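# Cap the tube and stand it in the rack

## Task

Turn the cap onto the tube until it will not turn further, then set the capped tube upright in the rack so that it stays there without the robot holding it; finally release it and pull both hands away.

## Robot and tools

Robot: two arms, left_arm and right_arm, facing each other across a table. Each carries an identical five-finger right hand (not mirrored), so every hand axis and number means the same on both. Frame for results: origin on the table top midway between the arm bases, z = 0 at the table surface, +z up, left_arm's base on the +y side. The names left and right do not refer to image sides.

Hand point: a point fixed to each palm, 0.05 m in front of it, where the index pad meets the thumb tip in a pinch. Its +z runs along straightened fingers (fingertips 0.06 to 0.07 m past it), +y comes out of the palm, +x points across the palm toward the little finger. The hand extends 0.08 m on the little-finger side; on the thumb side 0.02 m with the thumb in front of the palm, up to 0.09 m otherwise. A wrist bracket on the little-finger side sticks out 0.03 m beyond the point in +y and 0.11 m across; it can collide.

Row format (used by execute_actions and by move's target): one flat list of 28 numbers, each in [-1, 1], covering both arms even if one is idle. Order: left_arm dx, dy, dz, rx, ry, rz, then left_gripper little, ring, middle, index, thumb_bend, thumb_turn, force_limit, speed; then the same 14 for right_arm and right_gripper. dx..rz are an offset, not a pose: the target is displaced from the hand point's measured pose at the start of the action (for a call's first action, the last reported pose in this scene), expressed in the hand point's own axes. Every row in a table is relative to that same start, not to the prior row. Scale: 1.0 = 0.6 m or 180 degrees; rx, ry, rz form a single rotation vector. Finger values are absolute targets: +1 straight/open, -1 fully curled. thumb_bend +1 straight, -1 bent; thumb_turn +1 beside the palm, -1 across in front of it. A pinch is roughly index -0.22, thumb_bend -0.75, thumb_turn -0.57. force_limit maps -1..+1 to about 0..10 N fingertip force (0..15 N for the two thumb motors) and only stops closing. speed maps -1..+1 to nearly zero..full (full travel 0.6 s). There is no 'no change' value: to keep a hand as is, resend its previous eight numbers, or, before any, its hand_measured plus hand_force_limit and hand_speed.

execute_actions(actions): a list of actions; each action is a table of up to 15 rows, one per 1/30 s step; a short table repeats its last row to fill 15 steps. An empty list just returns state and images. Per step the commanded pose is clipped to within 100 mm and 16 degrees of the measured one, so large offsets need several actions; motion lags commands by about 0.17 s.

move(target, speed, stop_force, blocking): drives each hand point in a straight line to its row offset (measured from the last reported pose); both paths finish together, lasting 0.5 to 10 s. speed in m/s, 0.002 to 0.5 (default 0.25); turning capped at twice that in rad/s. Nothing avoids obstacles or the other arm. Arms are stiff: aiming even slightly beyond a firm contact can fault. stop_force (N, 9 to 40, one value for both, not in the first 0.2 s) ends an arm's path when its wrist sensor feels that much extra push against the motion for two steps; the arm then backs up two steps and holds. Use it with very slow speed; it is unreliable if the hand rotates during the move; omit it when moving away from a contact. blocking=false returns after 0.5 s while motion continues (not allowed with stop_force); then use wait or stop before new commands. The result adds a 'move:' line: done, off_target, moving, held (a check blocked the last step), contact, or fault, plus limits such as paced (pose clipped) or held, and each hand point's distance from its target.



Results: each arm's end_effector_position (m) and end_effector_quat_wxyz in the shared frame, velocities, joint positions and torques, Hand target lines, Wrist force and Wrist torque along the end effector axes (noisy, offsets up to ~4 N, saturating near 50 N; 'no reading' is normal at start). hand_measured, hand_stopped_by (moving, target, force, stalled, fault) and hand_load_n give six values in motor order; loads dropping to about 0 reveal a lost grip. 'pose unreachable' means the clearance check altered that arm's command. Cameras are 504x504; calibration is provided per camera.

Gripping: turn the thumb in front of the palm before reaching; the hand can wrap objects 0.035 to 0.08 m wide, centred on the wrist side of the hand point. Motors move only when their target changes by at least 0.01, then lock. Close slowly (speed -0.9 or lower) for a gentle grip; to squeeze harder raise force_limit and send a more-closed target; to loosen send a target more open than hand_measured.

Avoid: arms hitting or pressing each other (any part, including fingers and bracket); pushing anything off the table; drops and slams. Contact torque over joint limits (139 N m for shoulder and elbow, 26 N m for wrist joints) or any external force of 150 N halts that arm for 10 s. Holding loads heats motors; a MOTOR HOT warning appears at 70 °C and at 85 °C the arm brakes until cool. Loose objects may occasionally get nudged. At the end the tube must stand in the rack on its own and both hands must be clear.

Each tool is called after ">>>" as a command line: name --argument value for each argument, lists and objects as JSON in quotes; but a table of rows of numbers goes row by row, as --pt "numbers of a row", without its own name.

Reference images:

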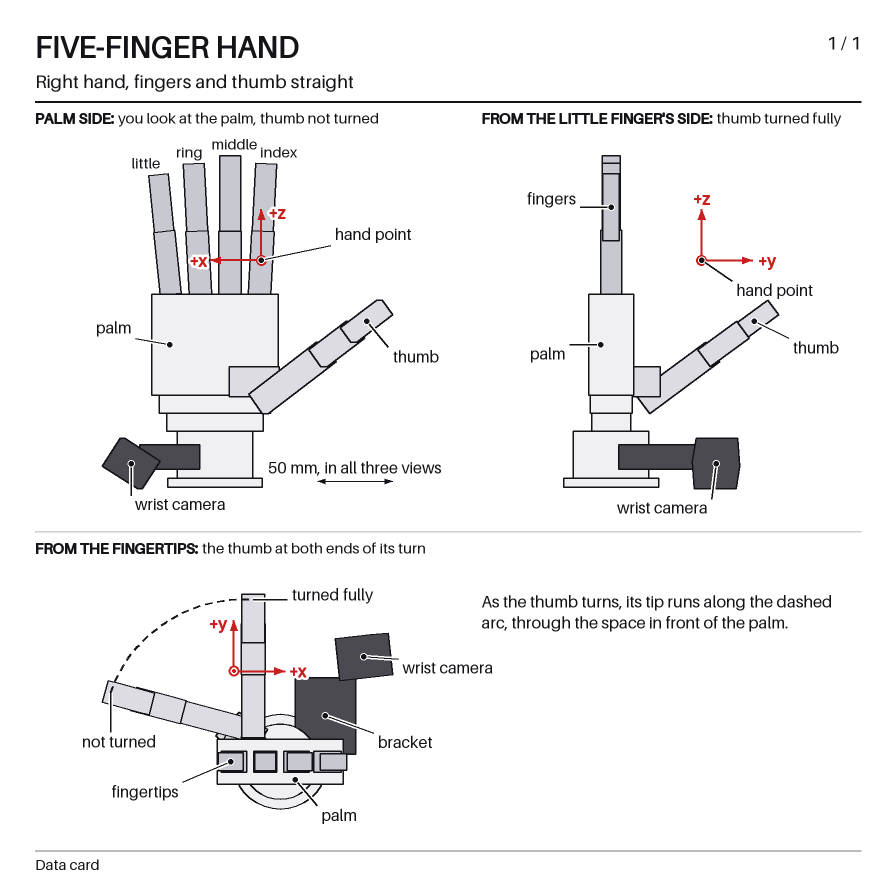

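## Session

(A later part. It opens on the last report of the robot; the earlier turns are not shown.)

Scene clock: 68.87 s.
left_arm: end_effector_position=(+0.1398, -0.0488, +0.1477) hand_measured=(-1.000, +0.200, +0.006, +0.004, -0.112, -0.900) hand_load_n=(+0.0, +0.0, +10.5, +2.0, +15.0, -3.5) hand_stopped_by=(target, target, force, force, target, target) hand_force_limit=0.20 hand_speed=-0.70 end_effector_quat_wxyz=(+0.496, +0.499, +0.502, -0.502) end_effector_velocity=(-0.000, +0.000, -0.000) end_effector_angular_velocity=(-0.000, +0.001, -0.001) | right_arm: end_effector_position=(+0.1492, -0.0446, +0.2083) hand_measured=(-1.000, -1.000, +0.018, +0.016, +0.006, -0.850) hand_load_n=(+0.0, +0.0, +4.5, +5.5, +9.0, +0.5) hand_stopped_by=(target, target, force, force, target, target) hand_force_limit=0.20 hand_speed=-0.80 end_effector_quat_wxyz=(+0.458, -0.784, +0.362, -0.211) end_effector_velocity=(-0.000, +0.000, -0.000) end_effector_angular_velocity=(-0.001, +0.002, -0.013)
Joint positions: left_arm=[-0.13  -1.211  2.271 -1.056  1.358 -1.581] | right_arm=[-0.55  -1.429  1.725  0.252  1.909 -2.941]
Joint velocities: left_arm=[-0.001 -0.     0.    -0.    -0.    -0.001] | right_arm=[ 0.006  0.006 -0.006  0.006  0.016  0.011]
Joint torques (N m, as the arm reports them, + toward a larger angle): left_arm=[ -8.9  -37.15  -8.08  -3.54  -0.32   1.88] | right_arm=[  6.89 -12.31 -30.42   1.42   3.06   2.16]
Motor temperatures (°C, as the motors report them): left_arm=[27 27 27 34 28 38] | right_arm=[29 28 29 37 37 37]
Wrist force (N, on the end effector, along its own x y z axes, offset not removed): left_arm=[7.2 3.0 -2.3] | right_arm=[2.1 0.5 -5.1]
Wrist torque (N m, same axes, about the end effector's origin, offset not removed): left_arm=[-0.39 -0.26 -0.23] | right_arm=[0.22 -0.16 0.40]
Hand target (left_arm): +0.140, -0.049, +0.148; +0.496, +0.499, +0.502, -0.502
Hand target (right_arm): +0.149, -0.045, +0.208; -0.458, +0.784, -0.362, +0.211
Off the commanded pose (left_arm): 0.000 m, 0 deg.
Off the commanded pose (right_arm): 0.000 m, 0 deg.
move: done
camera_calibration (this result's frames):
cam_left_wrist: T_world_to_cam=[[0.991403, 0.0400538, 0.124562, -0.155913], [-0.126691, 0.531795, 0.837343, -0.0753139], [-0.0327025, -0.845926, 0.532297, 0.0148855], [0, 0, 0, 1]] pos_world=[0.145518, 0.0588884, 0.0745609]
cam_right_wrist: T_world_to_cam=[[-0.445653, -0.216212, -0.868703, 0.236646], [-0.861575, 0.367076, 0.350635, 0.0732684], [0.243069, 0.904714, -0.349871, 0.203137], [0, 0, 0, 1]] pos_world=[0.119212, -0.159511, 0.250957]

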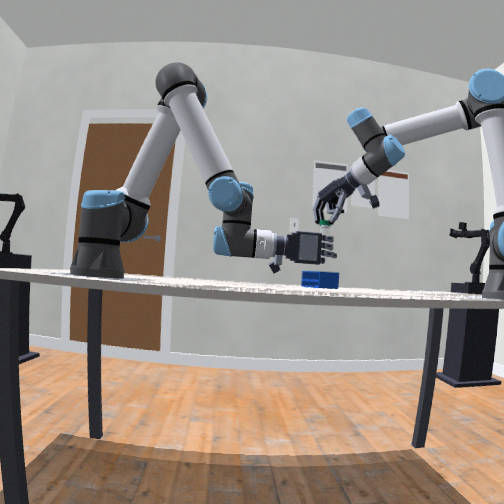

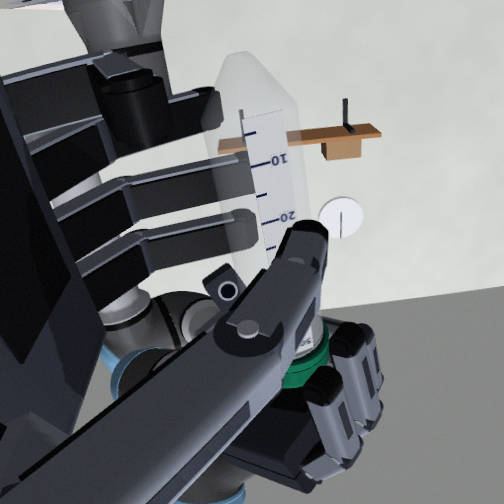

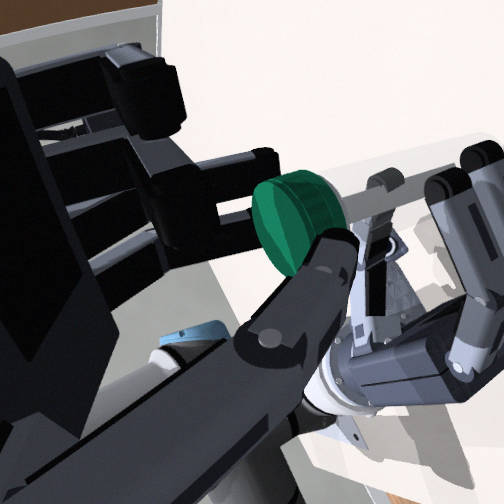

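>>> move --target '[0,0,0,0,0,0,-1,0.2,-0.6,-0.6,-0.12,-0.9,0.2,-0.7,-0.0022,0.0038,-0.0082,0,0,0,-1,-1,-0.7,-0.7,0.0,-0.85,0.2,-0.8]' --speed 0.01

>>> move --target '[0,0,0,0,0,0,-1,0.2,-0.6,-0.6,-0.12,-0.9,0.2,-0.7,0.0025,-0.0017,0.0038,0,0.145,0.0818,-1,-1,-0.7,-0.7,0.0,-0.85,0.2,-0.8]' --speed 0.15

>>> zoom_image --camera "cam_low" --region '[300, 190, 360, 250]'

Scene clock: 69.97 s.
left_arm: end_effector_position=(+0.1398, -0.0488, +0.1477) hand_measured=(-1.000, +0.200, +0.006, +0.004, -0.112, -0.900) hand_load_n=(+0.0, +0.0, +9.0, +9.5, +12.0, +3.5) hand_stopped_by=(target, target, force, force, target, target) hand_force_limit=0.20 hand_speed=-0.70 end_effector_quat_wxyz=(+0.496, +0.499, +0.502, -0.502) end_effector_velocity=(-0.000, -0.000, +0.001) end_effector_angular_velocity=(-0.002, +0.000, -0.001) | right_arm: end_effector_position=(+0.1444, -0.0470, +0.2087) hand_measured=(-1.000, -1.000, +0.018, +0.018, +0.006, -0.850) hand_load_n=(+0.0, +0.0, +6.5, +7.0, +9.0, +1.5) hand_stopped_by=(target, target, force, force, target, target) hand_force_limit=0.20 hand_speed=-0.80 end_effector_quat_wxyz=(+0.458, -0.784, +0.362, -0.211) end_effector_velocity=(-0.002, -0.001, +0.000) end_effector_angular_velocity=(-0.000, -0.000, +0.000)
Joint positions: left_arm=[-0.13  -1.211  2.271 -1.056  1.358 -1.581] | right_arm=[-0.542 -1.436  1.733  0.253  1.916 -2.937]
Joint velocities: left_arm=[-0.001 -0.002 -0.     0.     0.     0.   ] | right_arm=[ 0.004 -0.004  0.003  0.001  0.003  0.001]
Joint torques (N m, as the arm reports them, + toward a larger angle): left_arm=[ -6.56 -37.49  -8.62  -3.47  -0.46   1.71] | right_arm=[ 10.22 -31.24  -3.05   3.88   2.87   2.28]
Motor temperatures (°C, as the motors report them): left_arm=[27 27 27 34 28 38] | right_arm=[29 28 29 37 37 37]
Wrist force (N, on the end effector, along its own x y z axes, offset not removed): left_arm=[5.1 -4.6 5.3] | right_arm=[1.0 -5.7 0.7]
Wrist torque (N m, same axes, about the end effector's origin, offset not removed): left_arm=[-0.37 -0.15 0.02] | right_arm=[0.59 0.02 -0.01]
Hand target (left_arm): +0.140, -0.049, +0.148; +0.496, +0.499, +0.502, -0.502
Hand target (right_arm): +0.144, -0.047, +0.209; -0.458, +0.784, -0.362, +0.211
Off the commanded pose (left_arm): 0.000 m, 0 deg.
Off the commanded pose (right_arm): 0.000 m, 0 deg.
move: done
camera_calibration (this result's frames):
cam_left_wrist: T_world_to_cam=[[0.991404, 0.0400259, 0.124562, -0.155897], [-0.126676, 0.531799, 0.837343, -0.0753163], [-0.0327264, -0.845924, 0.532298, 0.0148854], [0, 0, 0, 1]] pos_world=[0.145503, 0.0588849, 0.074561]
cam_right_wrist: T_world_to_cam=[[-0.445675, -0.216181, -0.8687, 0.234377], [-0.861553, 0.367112, 0.350651, 0.0698911], [0.243106, 0.904707, -0.349864, 0.206593], [0, 0, 0, 1]] pos_world=[0.114447, -0.161896, 0.251376]

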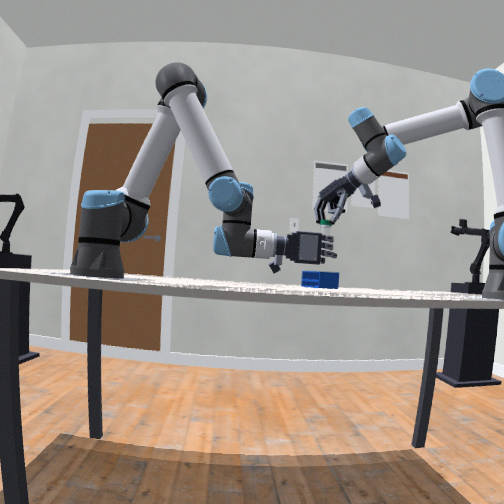

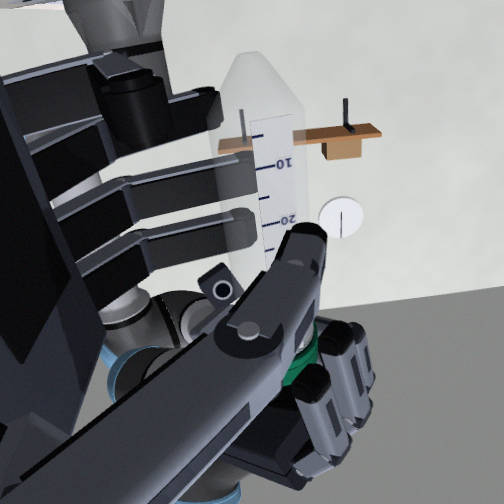

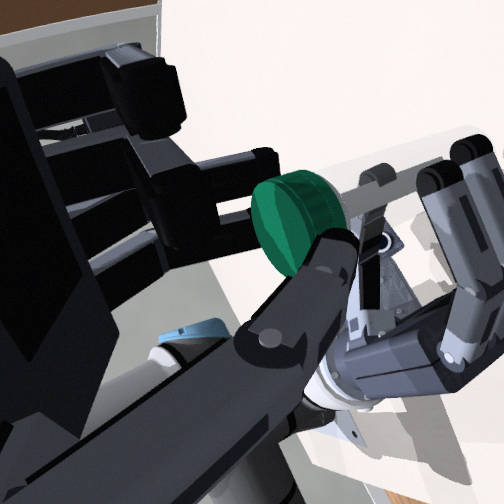

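Scene clock: 72.20 s.
left_arm: end_effector_position=(+0.1398, -0.0488, +0.1477) hand_measured=(-1.000, +0.200, +0.006, +0.004, -0.112, -0.900) hand_load_n=(+0.0, +0.0, +8.5, +10.5, +11.5, +4.0) hand_stopped_by=(target, target, force, force, target, target) hand_force_limit=0.20 hand_speed=-0.70 end_effector_quat_wxyz=(+0.496, +0.499, +0.502, -0.502) end_effector_velocity=(+0.000, +0.000, -0.000) end_effector_angular_velocity=(+0.000, -0.001, +0.000) | right_arm: end_effector_position=(+0.1472, -0.0465, +0.2083) hand_measured=(-1.000, -1.000, +0.018, +0.018, +0.006, -0.850) hand_load_n=(+0.0, +0.0, +6.5, +7.5, +8.5, +2.0) hand_stopped_by=(target, target, force, force, target, target) hand_force_limit=0.20 hand_speed=-0.80 end_effector_quat_wxyz=(+0.388, -0.664, +0.552, -0.322) end_effector_velocity=(+0.000, -0.000, -0.000) end_effector_angular_velocity=(-0.003, +0.003, -0.014)
Joint positions: left_arm=[-0.13  -1.211  2.271 -1.056  1.358 -1.581] | right_arm=[-0.353 -1.176  1.458  0.621  2.464 -2.362]
Joint velocities: left_arm=[ 0.     0.     0.    -0.    -0.     0.001] | right_arm=[ 0.002  0.01  -0.011  0.021  0.008  0.022]
Joint torques (N m, as the arm reports them, + toward a larger angle): left_arm=[ -5.85 -36.98  -7.74  -3.46  -0.29   1.68] | right_arm=[  9.93 -23.1  -26.42   4.87   2.78   2.05]
Motor temperatures (°C, as the motors report them): left_arm=[27 27 27 34 28 38] | right_arm=[29 28 29 37 37 37]
Wrist force (N, on the end effector, along its own x y z axes, offset not removed): left_arm=[6.0 -6.4 5.3] | right_arm=[-5.5 -9.2 -0.1]
Wrist torque (N m, same axes, about the end effector's origin, offset not removed): left_arm=[-0.51 -0.17 0.04] | right_arm=[0.11 0.70 -0.19]
Hand target (left_arm): +0.140, -0.049, +0.148; +0.496, +0.499, +0.502, -0.502
Hand target (right_arm): +0.147, -0.047, +0.208; -0.388, +0.664, -0.552, +0.322
Off the commanded pose (left_arm): 0.000 m, 0 deg.
Off the commanded pose (right_arm): 0.000 m, 0 deg.
move: done
camera_calibration (this result's frames):
cam_left_wrist: T_world_to_cam=[[0.991404, 0.0400197, 0.124562, -0.155894], [-0.126672, 0.531799, 0.837343, -0.0753169], [-0.0327315, -0.845924, 0.532298, 0.0148854], [0, 0, 0, 1]] pos_world=[0.1455, 0.0588842, 0.074561]
cam_right_wrist: T_world_to_cam=[[-0.494668, 0.034658, -0.868391, 0.25421], [-0.563782, 0.747633, 0.35099, 0.0460467], [0.661402, 0.663207, -0.350291, 0.13267], [0, 0, 0, 1]] pos_world=[0.0639618, -0.131224, 0.251064]

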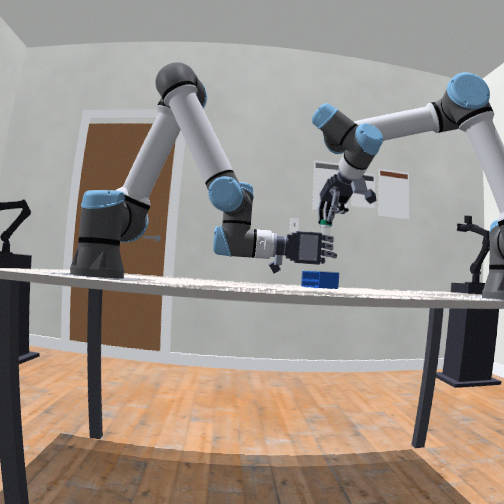

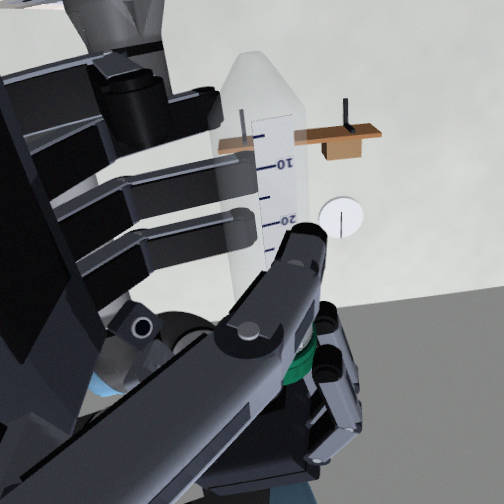

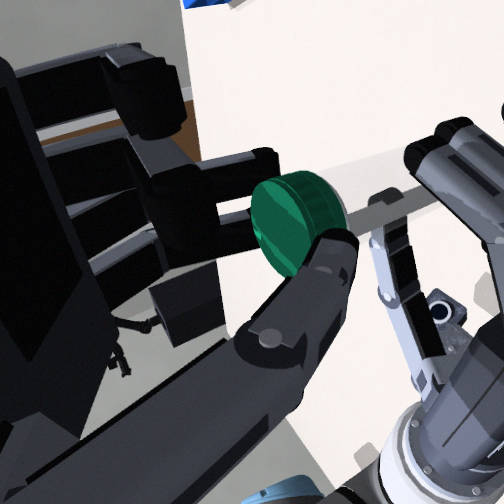

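Region (300, 190, 360, 250) of cam_low's 504x504 image, scaled by 8.400, with more detail than that image has.

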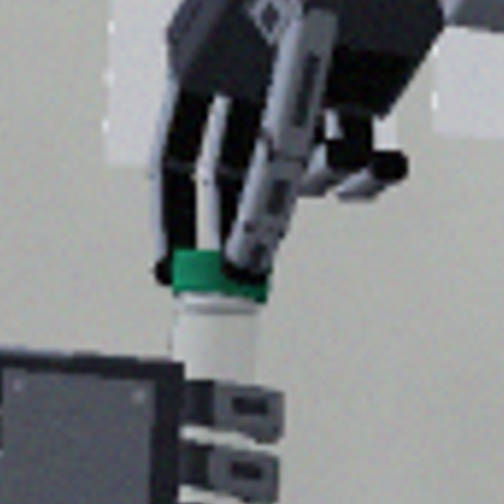

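>>> move --target '[0,0,0,0,0,0,-1,0.2,-0.6,-0.6,-0.12,-0.9,0.2,-0.7,0,0,0,0,0,0,-1,-1,0.15,0.15,0.2,-0.85,0.2,-0.5]'

>>> move --target '[0,0,0,0,0,0,-1,0.2,-0.6,-0.6,-0.12,-0.9,0.2,-0.7,0.0067,0.0062,-0.01,0,-0.4355,-0.2455,-1,-1,0.15,0.15,0.2,-0.85,0.2,-0.5]' --speed 0.3

>>> zoom_image --camera "cam_low" --region '[300, 190, 360, 250]'

>>> move --target '[0,0,0,0,0,0,-1,0.2,-0.6,-0.6,-0.12,-0.9,0.2,-0.7,0,0,0,0,0,0,-1,-1,-0.7,-0.7,0.0,-0.85,0.2,-0.7]'

Scene clock: 73.40 s.
left_arm: end_effector_position=(+0.1398, -0.0488, +0.1477) hand_measured=(-1.000, +0.200, +0.006, +0.004, -0.112, -0.900) hand_load_n=(+0.0, +0.0, +9.0, +6.5, +13.0, +1.0) hand_stopped_by=(target, target, force, force, target, target) hand_force_limit=0.20 hand_speed=-0.70 end_effector_quat_wxyz=(+0.496, +0.499, +0.502, -0.502) end_effector_velocity=(+0.000, +0.000, -0.000) end_effector_angular_velocity=(+0.000, +0.000, +0.001) | right_arm: end_effector_position=(+0.1472, -0.0465, +0.2083) hand_measured=(-1.000, -1.000, +0.150, +0.150, +0.200, -0.850) hand_load_n=(+0.0, +0.0, +0.0, +0.0, +0.0, +0.0) hand_stopped_by=(target, target, target, target, target, target) hand_force_limit=0.20 hand_speed=-0.50 end_effector_quat_wxyz=(+0.388, -0.664, +0.552, -0.322) end_effector_velocity=(+0.000, -0.000, +0.000) end_effector_angular_velocity=(-0.001, -0.000, +0.001)
Joint positions: left_arm=[-0.13  -1.211  2.271 -1.056  1.358 -1.581] | right_arm=[-0.353 -1.176  1.458  0.621  2.464 -2.361]
Joint velocities: left_arm=[ 0.001  0.     0.     0.    -0.    -0.001] | right_arm=[-0.    -0.001  0.    -0.001 -0.001 -0.002]
Joint torques (N m, as the arm reports them, + toward a larger angle): left_arm=[ -6.14 -38.16  -8.08  -3.42  -0.23   1.7 ] | right_arm=[ -9.24 -43.48  -6.76  -0.58  -1.53  -2.22]
Motor temperatures (°C, as the motors report them): left_arm=[27 27 27 34 28 38] | right_arm=[29 28 29 37 37 37]
Wrist force (N, on the end effector, along its own x y z axes, offset not removed): left_arm=[0.5 -1.0 0.9] | right_arm=[-2.1 -1.6 1.6]
Wrist torque (N m, same axes, about the end effector's origin, offset not removed): left_arm=[-0.48 -0.20 -0.12] | right_arm=[-0.33 0.46 0.03]
Hand target (left_arm): +0.140, -0.049, +0.148; +0.496, +0.499, +0.502, -0.502
Hand target (right_arm): +0.147, -0.047, +0.208; -0.388, +0.664, -0.552, +0.322
Off the commanded pose (left_arm): 0.000 m, 0 deg.
Off the commanded pose (right_arm): 0.000 m, 0 deg.
move: done
camera_calibration (this result's frames):
cam_left_wrist: T_world_to_cam=[[0.991404, 0.0400198, 0.124562, -0.155894], [-0.126672, 0.531799, 0.837343, -0.0753168], [-0.0327316, -0.845924, 0.532298, 0.0148854], [0, 0, 0, 1]] pos_world=[0.1455, 0.0588842, 0.074561]
cam_right_wrist: T_world_to_cam=[[-0.494687, 0.034633, -0.868381, 0.254184], [-0.563749, 0.747669, 0.350968, 0.046047], [0.661416, 0.663168, -0.350338, 0.132668], [0, 0, 0, 1]] pos_world=[0.0639517, -0.131212, 0.251046]

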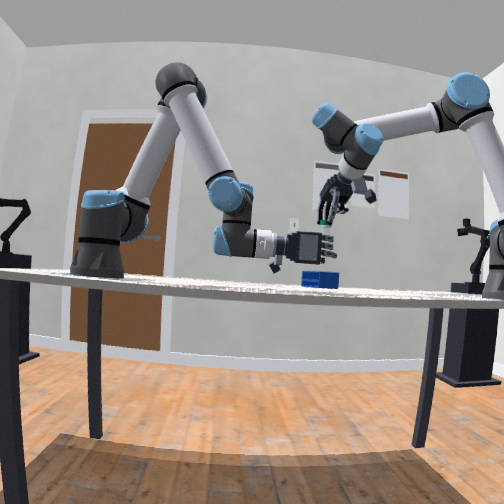

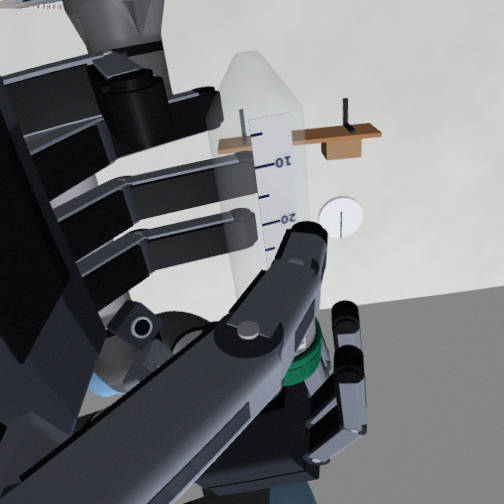

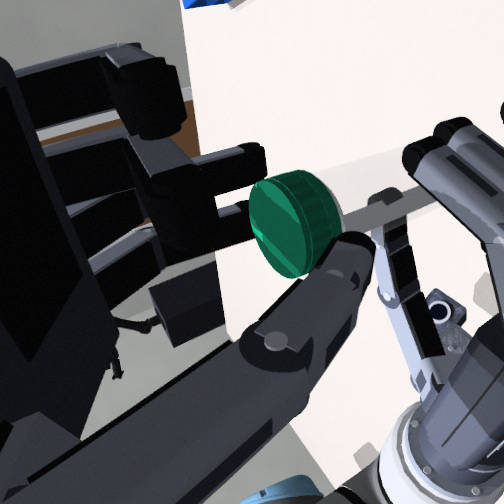

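Scene clock: 76.63 s.
left_arm: end_effector_position=(+0.1398, -0.0488, +0.1477) hand_measured=(-1.000, +0.200, +0.006, +0.004, -0.112, -0.900) hand_load_n=(+0.0, +0.0, +9.0, +6.5, +13.0, +1.0) hand_stopped_by=(target, target, force, force, target, target) hand_force_limit=0.20 hand_speed=-0.70 end_effector_quat_wxyz=(+0.496, +0.499, +0.502, -0.502) end_effector_velocity=(-0.000, +0.000, -0.000) end_effector_angular_velocity=(+0.001, -0.000, -0.001) | right_arm: end_effector_position=(+0.1412, -0.0518, +0.2081) hand_measured=(-1.000, -1.000, +0.150, +0.150, +0.200, -0.850) hand_load_n=(+0.0, +0.0, +0.0, +0.0, +0.0, +0.0) hand_stopped_by=(target, target, target, target, target, target) hand_force_limit=0.20 hand_speed=-0.50 end_effector_quat_wxyz=(-0.503, +0.859, +0.079, -0.046) end_effector_velocity=(+0.000, -0.000, -0.001) end_effector_angular_velocity=(-0.006, +0.000, +0.012)
Joint positions: left_arm=[-0.13  -1.211  2.271 -1.056  1.358 -1.581] | right_arm=[-0.971 -1.299  1.622  0.546  0.695 -3.88 ]
Joint velocities: left_arm=[-0.001  0.001  0.     0.     0.     0.   ] | right_arm=[-0.001  0.01  -0.01   0.02  -0.005 -0.02 ]
Joint torques (N m, as the arm reports them, + toward a larger angle): left_arm=[ -6.36 -37.83  -8.6   -3.48  -0.4    1.74] | right_arm=[ -9.86 -20.93 -30.53   3.    -3.62  -2.42]
Motor temperatures (°C, as the motors report them): left_arm=[27 27 27 34 28 38] | right_arm=[29 28 29 37 37 37]
Wrist force (N, on the end effector, along its own x y z axes, offset not removed): left_arm=[0.5 -0.4 1.5] | right_arm=[-0.8 -0.7 -2.2]
Wrist torque (N m, same axes, about the end effector's origin, offset not removed): left_arm=[-0.33 -0.33 -0.03] | right_arm=[0.14 0.36 -0.18]
Hand target (left_arm): +0.140, -0.049, +0.148; +0.496, +0.499, +0.502, -0.502
Hand target (right_arm): +0.141, -0.052, +0.208; -0.503, +0.859, +0.080, -0.046
Off the commanded pose (left_arm): 0.000 m, 0 deg.
Off the commanded pose (right_arm): 0.000 m, 0 deg.
move: done
camera_calibration (this result's frames):
cam_left_wrist: T_world_to_cam=[[0.991404, 0.0400198, 0.124562, -0.155894], [-0.126672, 0.531799, 0.837343, -0.0753168], [-0.0327316, -0.845924, 0.532298, 0.0148854], [0, 0, 0, 1]] pos_world=[0.1455, 0.0588842, 0.074561]
cam_right_wrist: T_world_to_cam=[[-0.0346877, -0.492068, -0.869866, 0.159263], [-0.748878, -0.563572, 0.348666, 0.00544093], [-0.661799, 0.663518, -0.34895, 0.326635], [0, 0, 0, 1]] pos_world=[0.225766, -0.135294, 0.250619]

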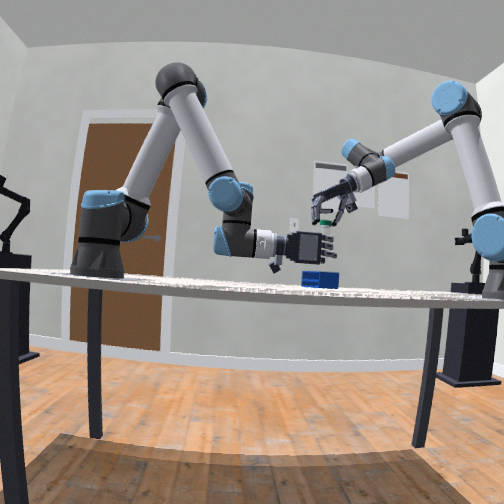

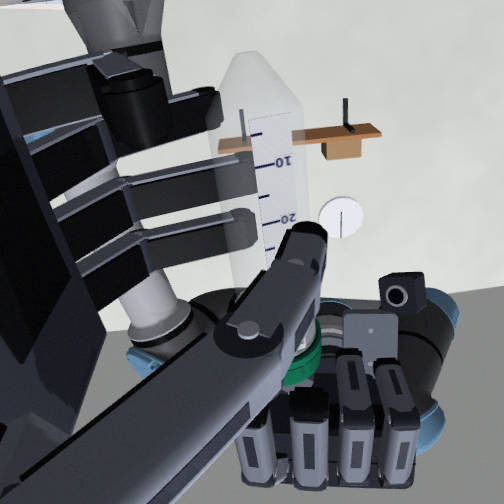

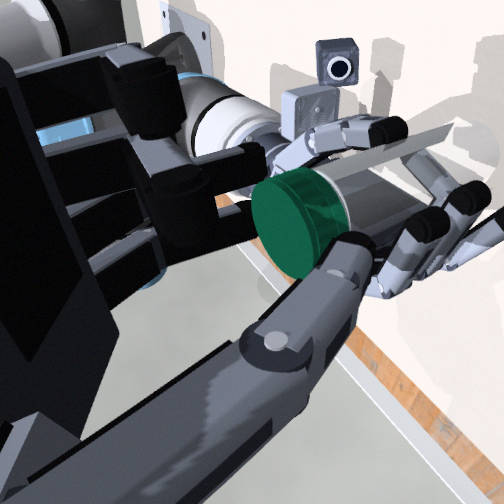

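Region (300, 190, 360, 250) of cam_low's 504x504 image, scaled by 8.400, with more detail than that image has.

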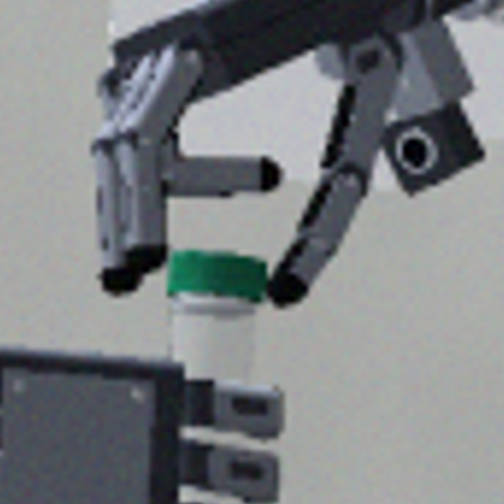

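Scene clock: 77.30 s.
left_arm: end_effector_position=(+0.1398, -0.0488, +0.1477) hand_measured=(-1.000, +0.200, +0.006, +0.004, -0.112, -0.900) hand_load_n=(+0.0, +0.0, +7.5, +10.0, +12.5, +4.0) hand_stopped_by=(target, target, force, force, target, target) hand_force_limit=0.20 hand_speed=-0.70 end_effector_quat_wxyz=(+0.496, +0.499, +0.502, -0.502) end_effector_velocity=(-0.000, +0.000, -0.001) end_effector_angular_velocity=(+0.001, -0.002, -0.000) | right_arm: end_effector_position=(+0.1413, -0.0518, +0.2080) hand_measured=(-1.000, -1.000, -0.012, -0.028, +0.104, -0.850) hand_load_n=(+0.0, +0.0, +5.5, +8.5, +10.5, +0.5) hand_stopped_by=(target, target, force, force, force, target) hand_force_limit=0.20 hand_speed=-0.70 end_effector_quat_wxyz=(-0.503, +0.859, +0.079, -0.046) end_effector_velocity=(-0.000, -0.000, -0.000) end_effector_angular_velocity=(-0.001, -0.000, +0.000)
Joint positions: left_arm=[-0.13  -1.211  2.271 -1.056  1.358 -1.581] | right_arm=[-0.971 -1.299  1.622  0.546  0.695 -3.88 ]
Joint velocities: left_arm=[-0.     0.001  0.     0.    -0.     0.001] | right_arm=[ 0.    -0.     0.     0.001  0.001 -0.   ]
Joint torques (N m, as the arm reports them, + toward a larger angle): left_arm=[ -5.75 -36.86  -8.06  -3.34  -0.56   1.75] | right_arm=[ -5.94 -38.16  -6.     0.68   1.94   2.36]
Motor temperatures (°C, as the motors report them): left_arm=[27 27 27 34 28 38] | right_arm=[29 28 29 37 37 37]
Wrist force (N, on the end effector, along its own x y z axes, offset not removed): left_arm=[0.9 -3.5 5.7] | right_arm=[6.4 2.7 1.6]
Wrist torque (N m, same axes, about the end effector's origin, offset not removed): left_arm=[-0.66 -0.22 -0.03] | right_arm=[0.80 -0.57 0.50]
Hand target (left_arm): +0.140, -0.049, +0.148; +0.496, +0.499, +0.502, -0.502
Hand target (right_arm): +0.141, -0.052, +0.208; -0.503, +0.859, +0.079, -0.046
Off the commanded pose (left_arm): 0.000 m, 0 deg.
Off the commanded pose (right_arm): 0.000 m, 0 deg.
move: done
camera_calibration (this result's frames):
cam_left_wrist: T_world_to_cam=[[0.991404, 0.0400199, 0.124562, -0.155894], [-0.126672, 0.531799, 0.837343, -0.0753169], [-0.0327315, -0.845924, 0.532298, 0.0148854], [0, 0, 0, 1]] pos_world=[0.1455, 0.0588842, 0.074561]
cam_right_wrist: T_world_to_cam=[[-0.0346848, -0.492062, -0.869869, 0.159258], [-0.748886, -0.563567, 0.348656, 0.00546025], [-0.66179, 0.663526, -0.348952, 0.326638], [0, 0, 0, 1]] pos_world=[0.225779, -0.135291, 0.250611]

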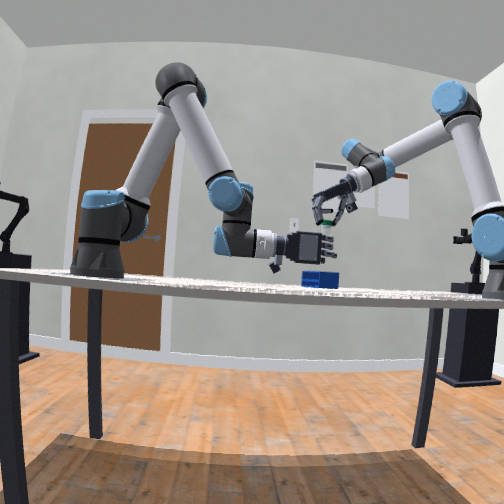

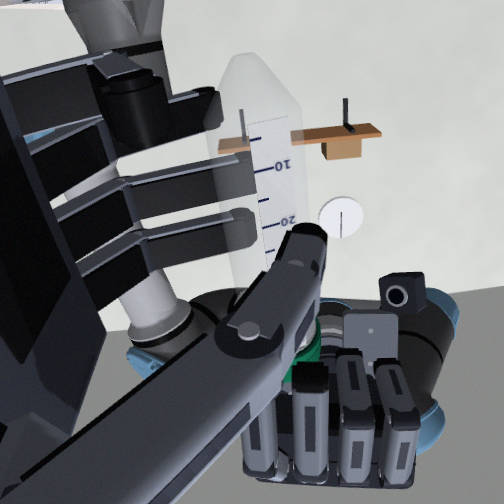

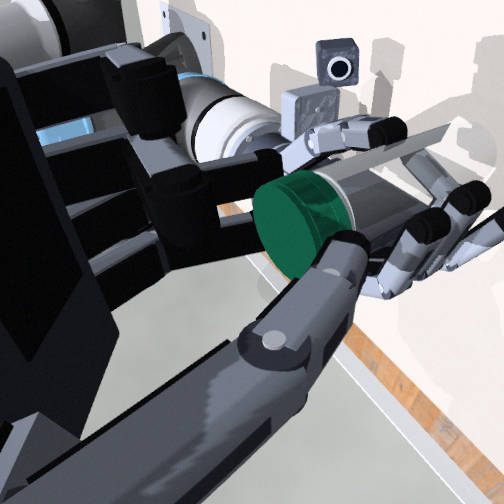

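>>> execute_actions --actions '[[[0,0,0,0,0,0,-1,0.2,-0.6,-0.6,-0.12,-0.9,0.2,-0.7,0,0,0,0,0,0,-1,-1,0.08,0.08,0.0,-0.85,0.2,-0.5]],[[0,0,0,0,0,0,-1,0.2,-0.6,-0.6,-0.12,-0.9,0.2,-0.7,0,0,0,0,0,0,-1,-1,0.08,0.08,-0.012,-0.85,0.2,-0.5]],[[0,0,0,0,0,0,-1,0.2,-0.6,-0.6,-0.12,-0.9,0.2,-0.7,0,0,0,0,0,0,-1,-1,-0.7,-0.7,-0.012,-0.85,0.2,-0.7]]]'

>>> move --target '[0,0,0,0,0,0,-1,0.2,-0.6,-0.6,-0.12,-0.9,0.2,-0.7,0.0133,-0.0027,0.0073,0,0.4355,0.2455,-1,-1,-0.7,-0.7,-0.012,-0.85,0.2,-0.7]' --speed 0.2

>>> zoom_image --camera "cam_low" --region '[300, 190, 360, 250]'

Scene clock: 79.17 s.
left_arm: end_effector_position=(+0.1398, -0.0488, +0.1477) hand_measured=(-1.000, +0.200, +0.006, +0.004, -0.112, -0.900) hand_load_n=(+0.0, +0.0, +8.5, +7.5, +12.5, +0.5) hand_stopped_by=(target, target, force, force, target, target) hand_force_limit=0.20 hand_speed=-0.70 end_effector_quat_wxyz=(+0.496, +0.499, +0.502, -0.502) end_effector_velocity=(+0.001, +0.000, -0.000) end_effector_angular_velocity=(+0.000, +0.001, +0.001) | right_arm: end_effector_position=(+0.1413, -0.0518, +0.2080) hand_measured=(-1.000, -1.000, +0.018, +0.002, +0.000, -0.850) hand_load_n=(+0.0, +0.0, +6.5, +10.0, +14.0, +1.0) hand_stopped_by=(target, target, force, force, target, target) hand_force_limit=0.20 hand_speed=-0.70 end_effector_quat_wxyz=(-0.503, +0.859, +0.079, -0.046) end_effector_velocity=(+0.000, -0.000, -0.000) end_effector_angular_velocity=(-0.001, -0.000, -0.002)
Joint positions: left_arm=[-0.13  -1.211  2.271 -1.056  1.358 -1.581] | right_arm=[-0.971 -1.299  1.622  0.546  0.695 -3.88 ]
Joint velocities: left_arm=[ 0.001 -0.    -0.     0.    -0.    -0.001] | right_arm=[-0.     0.     0.     0.     0.002  0.001]
Joint torques (N m, as the arm reports them, + toward a larger angle): left_arm=[ -6.01 -37.69  -7.69  -3.46  -0.51   1.65] | right_arm=[ -3.47 -35.4   -9.85   1.31   1.16   1.79]
Motor temperatures (°C, as the motors report them): left_arm=[27 27 27 34 28 38] | right_arm=[29 28 29 37 37 37]
Wrist force (N, on the end effector, along its own x y z axes, offset not removed): left_arm=[4.6 -1.6 3.4] | right_arm=[1.7 -4.4 0.6]
Wrist torque (N m, same axes, about the end effector's origin, offset not removed): left_arm=[-0.56 -0.29 -0.05] | right_arm=[0.11 -0.20 0.34]
Hand target (left_arm): +0.140, -0.049, +0.148; +0.496, +0.499, +0.502, -0.502
Hand target (right_arm): +0.141, -0.052, +0.208; -0.503, +0.859, +0.079, -0.046
Off the commanded pose (left_arm): 0.000 m, 0 deg.
Off the commanded pose (right_arm): 0.000 m, 0 deg.
camera_calibration (this result's frames):
cam_left_wrist: T_world_to_cam=[[0.991404, 0.04002, 0.124562, -0.155894], [-0.126673, 0.531799, 0.837343, -0.0753168], [-0.0327316, -0.845924, 0.532298, 0.0148854], [0, 0, 0, 1]] pos_world=[0.1455, 0.0588842, 0.074561]
cam_right_wrist: T_world_to_cam=[[-0.0346932, -0.49207, -0.869864, 0.159255], [-0.748893, -0.563554, 0.348663, 0.00545211], [-0.661782, 0.663531, -0.348956, 0.32664], [0, 0, 0, 1]] pos_world=[0.225772, -0.135298, 0.250612]

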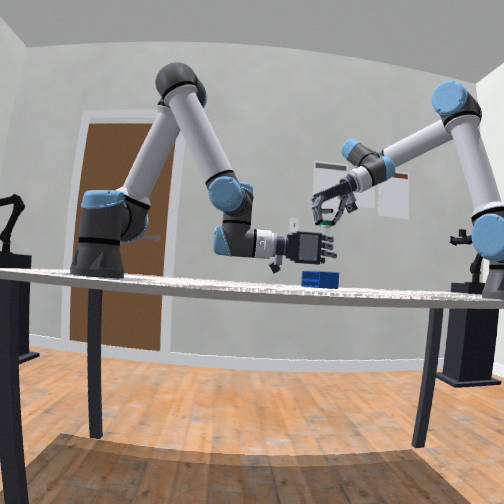

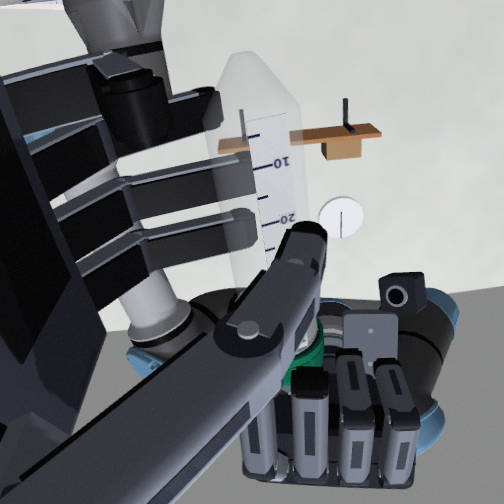

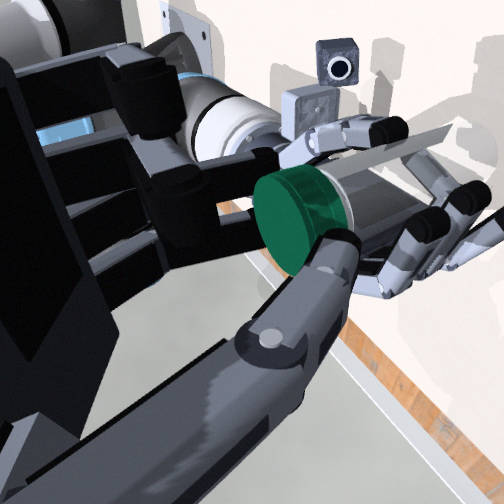

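Scene clock: 83.63 s.
left_arm: end_effector_position=(+0.1398, -0.0488, +0.1477) hand_measured=(-1.000, +0.200, +0.006, +0.004, -0.112, -0.900) hand_load_n=(+0.0, +0.0, +6.0, +12.5, +11.5, +1.0) hand_stopped_by=(target, target, force, force, target, target) hand_force_limit=0.20 hand_speed=-0.70 end_effector_quat_wxyz=(+0.496, +0.499, +0.502, -0.502) end_effector_velocity=(-0.000, -0.000, +0.000) end_effector_angular_velocity=(-0.000, -0.001, +0.000) | right_arm: end_effector_position=(+0.1480, -0.0458, +0.2074) hand_measured=(-1.000, -1.000, +0.018, +0.002, +0.000, -0.850) hand_load_n=(+0.0, +0.0, +7.5, +11.0, +12.5, +1.0) hand_stopped_by=(target, target, force, force, target, target) hand_force_limit=0.20 hand_speed=-0.70 end_effector_quat_wxyz=(+0.388, -0.664, +0.552, -0.322) end_effector_velocity=(-0.000, +0.000, -0.001) end_effector_angular_velocity=(-0.002, +0.005, -0.014)
Joint positions: left_arm=[-0.13  -1.211  2.271 -1.056  1.358 -1.581] | right_arm=[-0.355 -1.174  1.458  0.616  2.464 -2.363]
Joint velocities: left_arm=[-0.     0.    -0.    -0.    -0.     0.001] | right_arm=[ 0.002  0.011 -0.013  0.023  0.007  0.025]
Joint torques (N m, as the arm reports them, + toward a larger angle): left_arm=[ -5.18 -37.16  -7.14  -3.32  -0.46   1.82] | right_arm=[ 10.93 -21.07 -25.91   4.66   2.29   2.06]
Motor temperatures (°C, as the motors report them): left_arm=[27 27 27 34 28 38] | right_arm=[29 28 29 37 37 37]
Wrist force (N, on the end effector, along its own x y z axes, offset not removed): left_arm=[8.2 -6.2 5.2] | right_arm=[-3.1 -12.9 4.0]
Wrist torque (N m, same axes, about the end effector's origin, offset not removed): left_arm=[-0.37 -0.20 0.18] | right_arm=[-0.40 0.01 -0.27]
Hand target (left_arm): +0.140, -0.049, +0.148; +0.496, +0.499, +0.502, -0.502
Hand target (right_arm): +0.148, -0.046, +0.207; -0.388, +0.664, -0.552, +0.322
Off the commanded pose (left_arm): 0.000 m, 0 deg.
Off the commanded pose (right_arm): 0.000 m, 0 deg.
move: done
camera_calibration (this result's frames):
cam_left_wrist: T_world_to_cam=[[0.991405, 0.0400175, 0.124562, -0.155892], [-0.126671, 0.5318, 0.837343, -0.0753171], [-0.0327336, -0.845924, 0.532298, 0.0148854], [0, 0, 0, 1]] pos_world=[0.145499, 0.0588839, 0.0745611]
cam_right_wrist: T_world_to_cam=[[-0.494231, 0.0354888, -0.868606, 0.253778], [-0.563967, 0.747289, 0.351425, 0.0462084], [0.661572, 0.66355, -0.349319, 0.131062], [0, 0, 0, 1]] pos_world=[0.064778, -0.130504, 0.249977]

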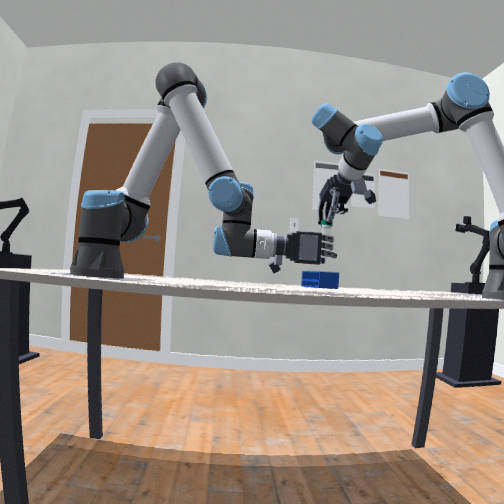

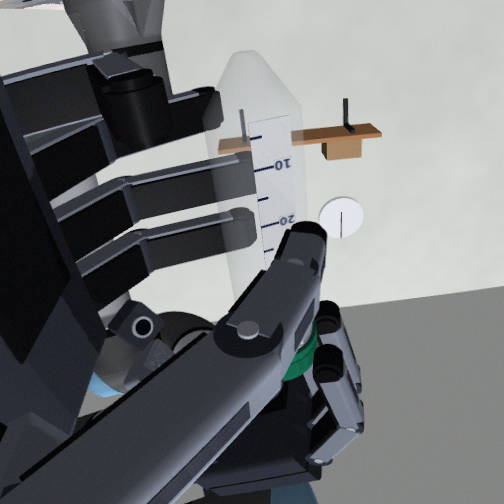

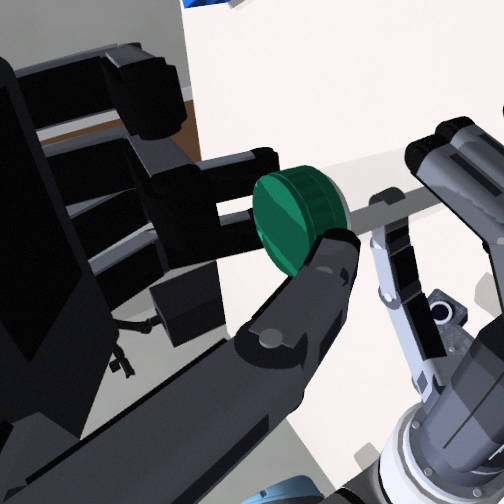

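Region (300, 190, 360, 250) of cam_low's 504x504 image, scaled by 8.400, with more detail than that image has.

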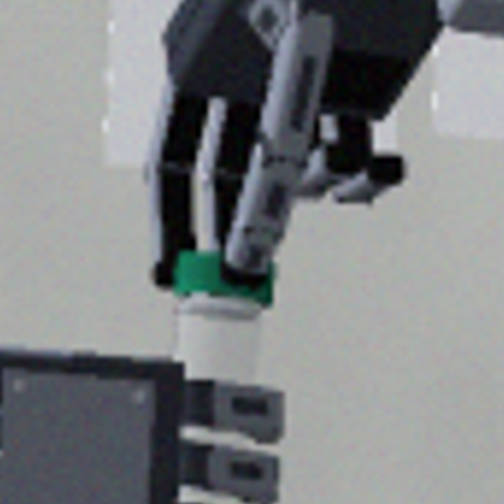

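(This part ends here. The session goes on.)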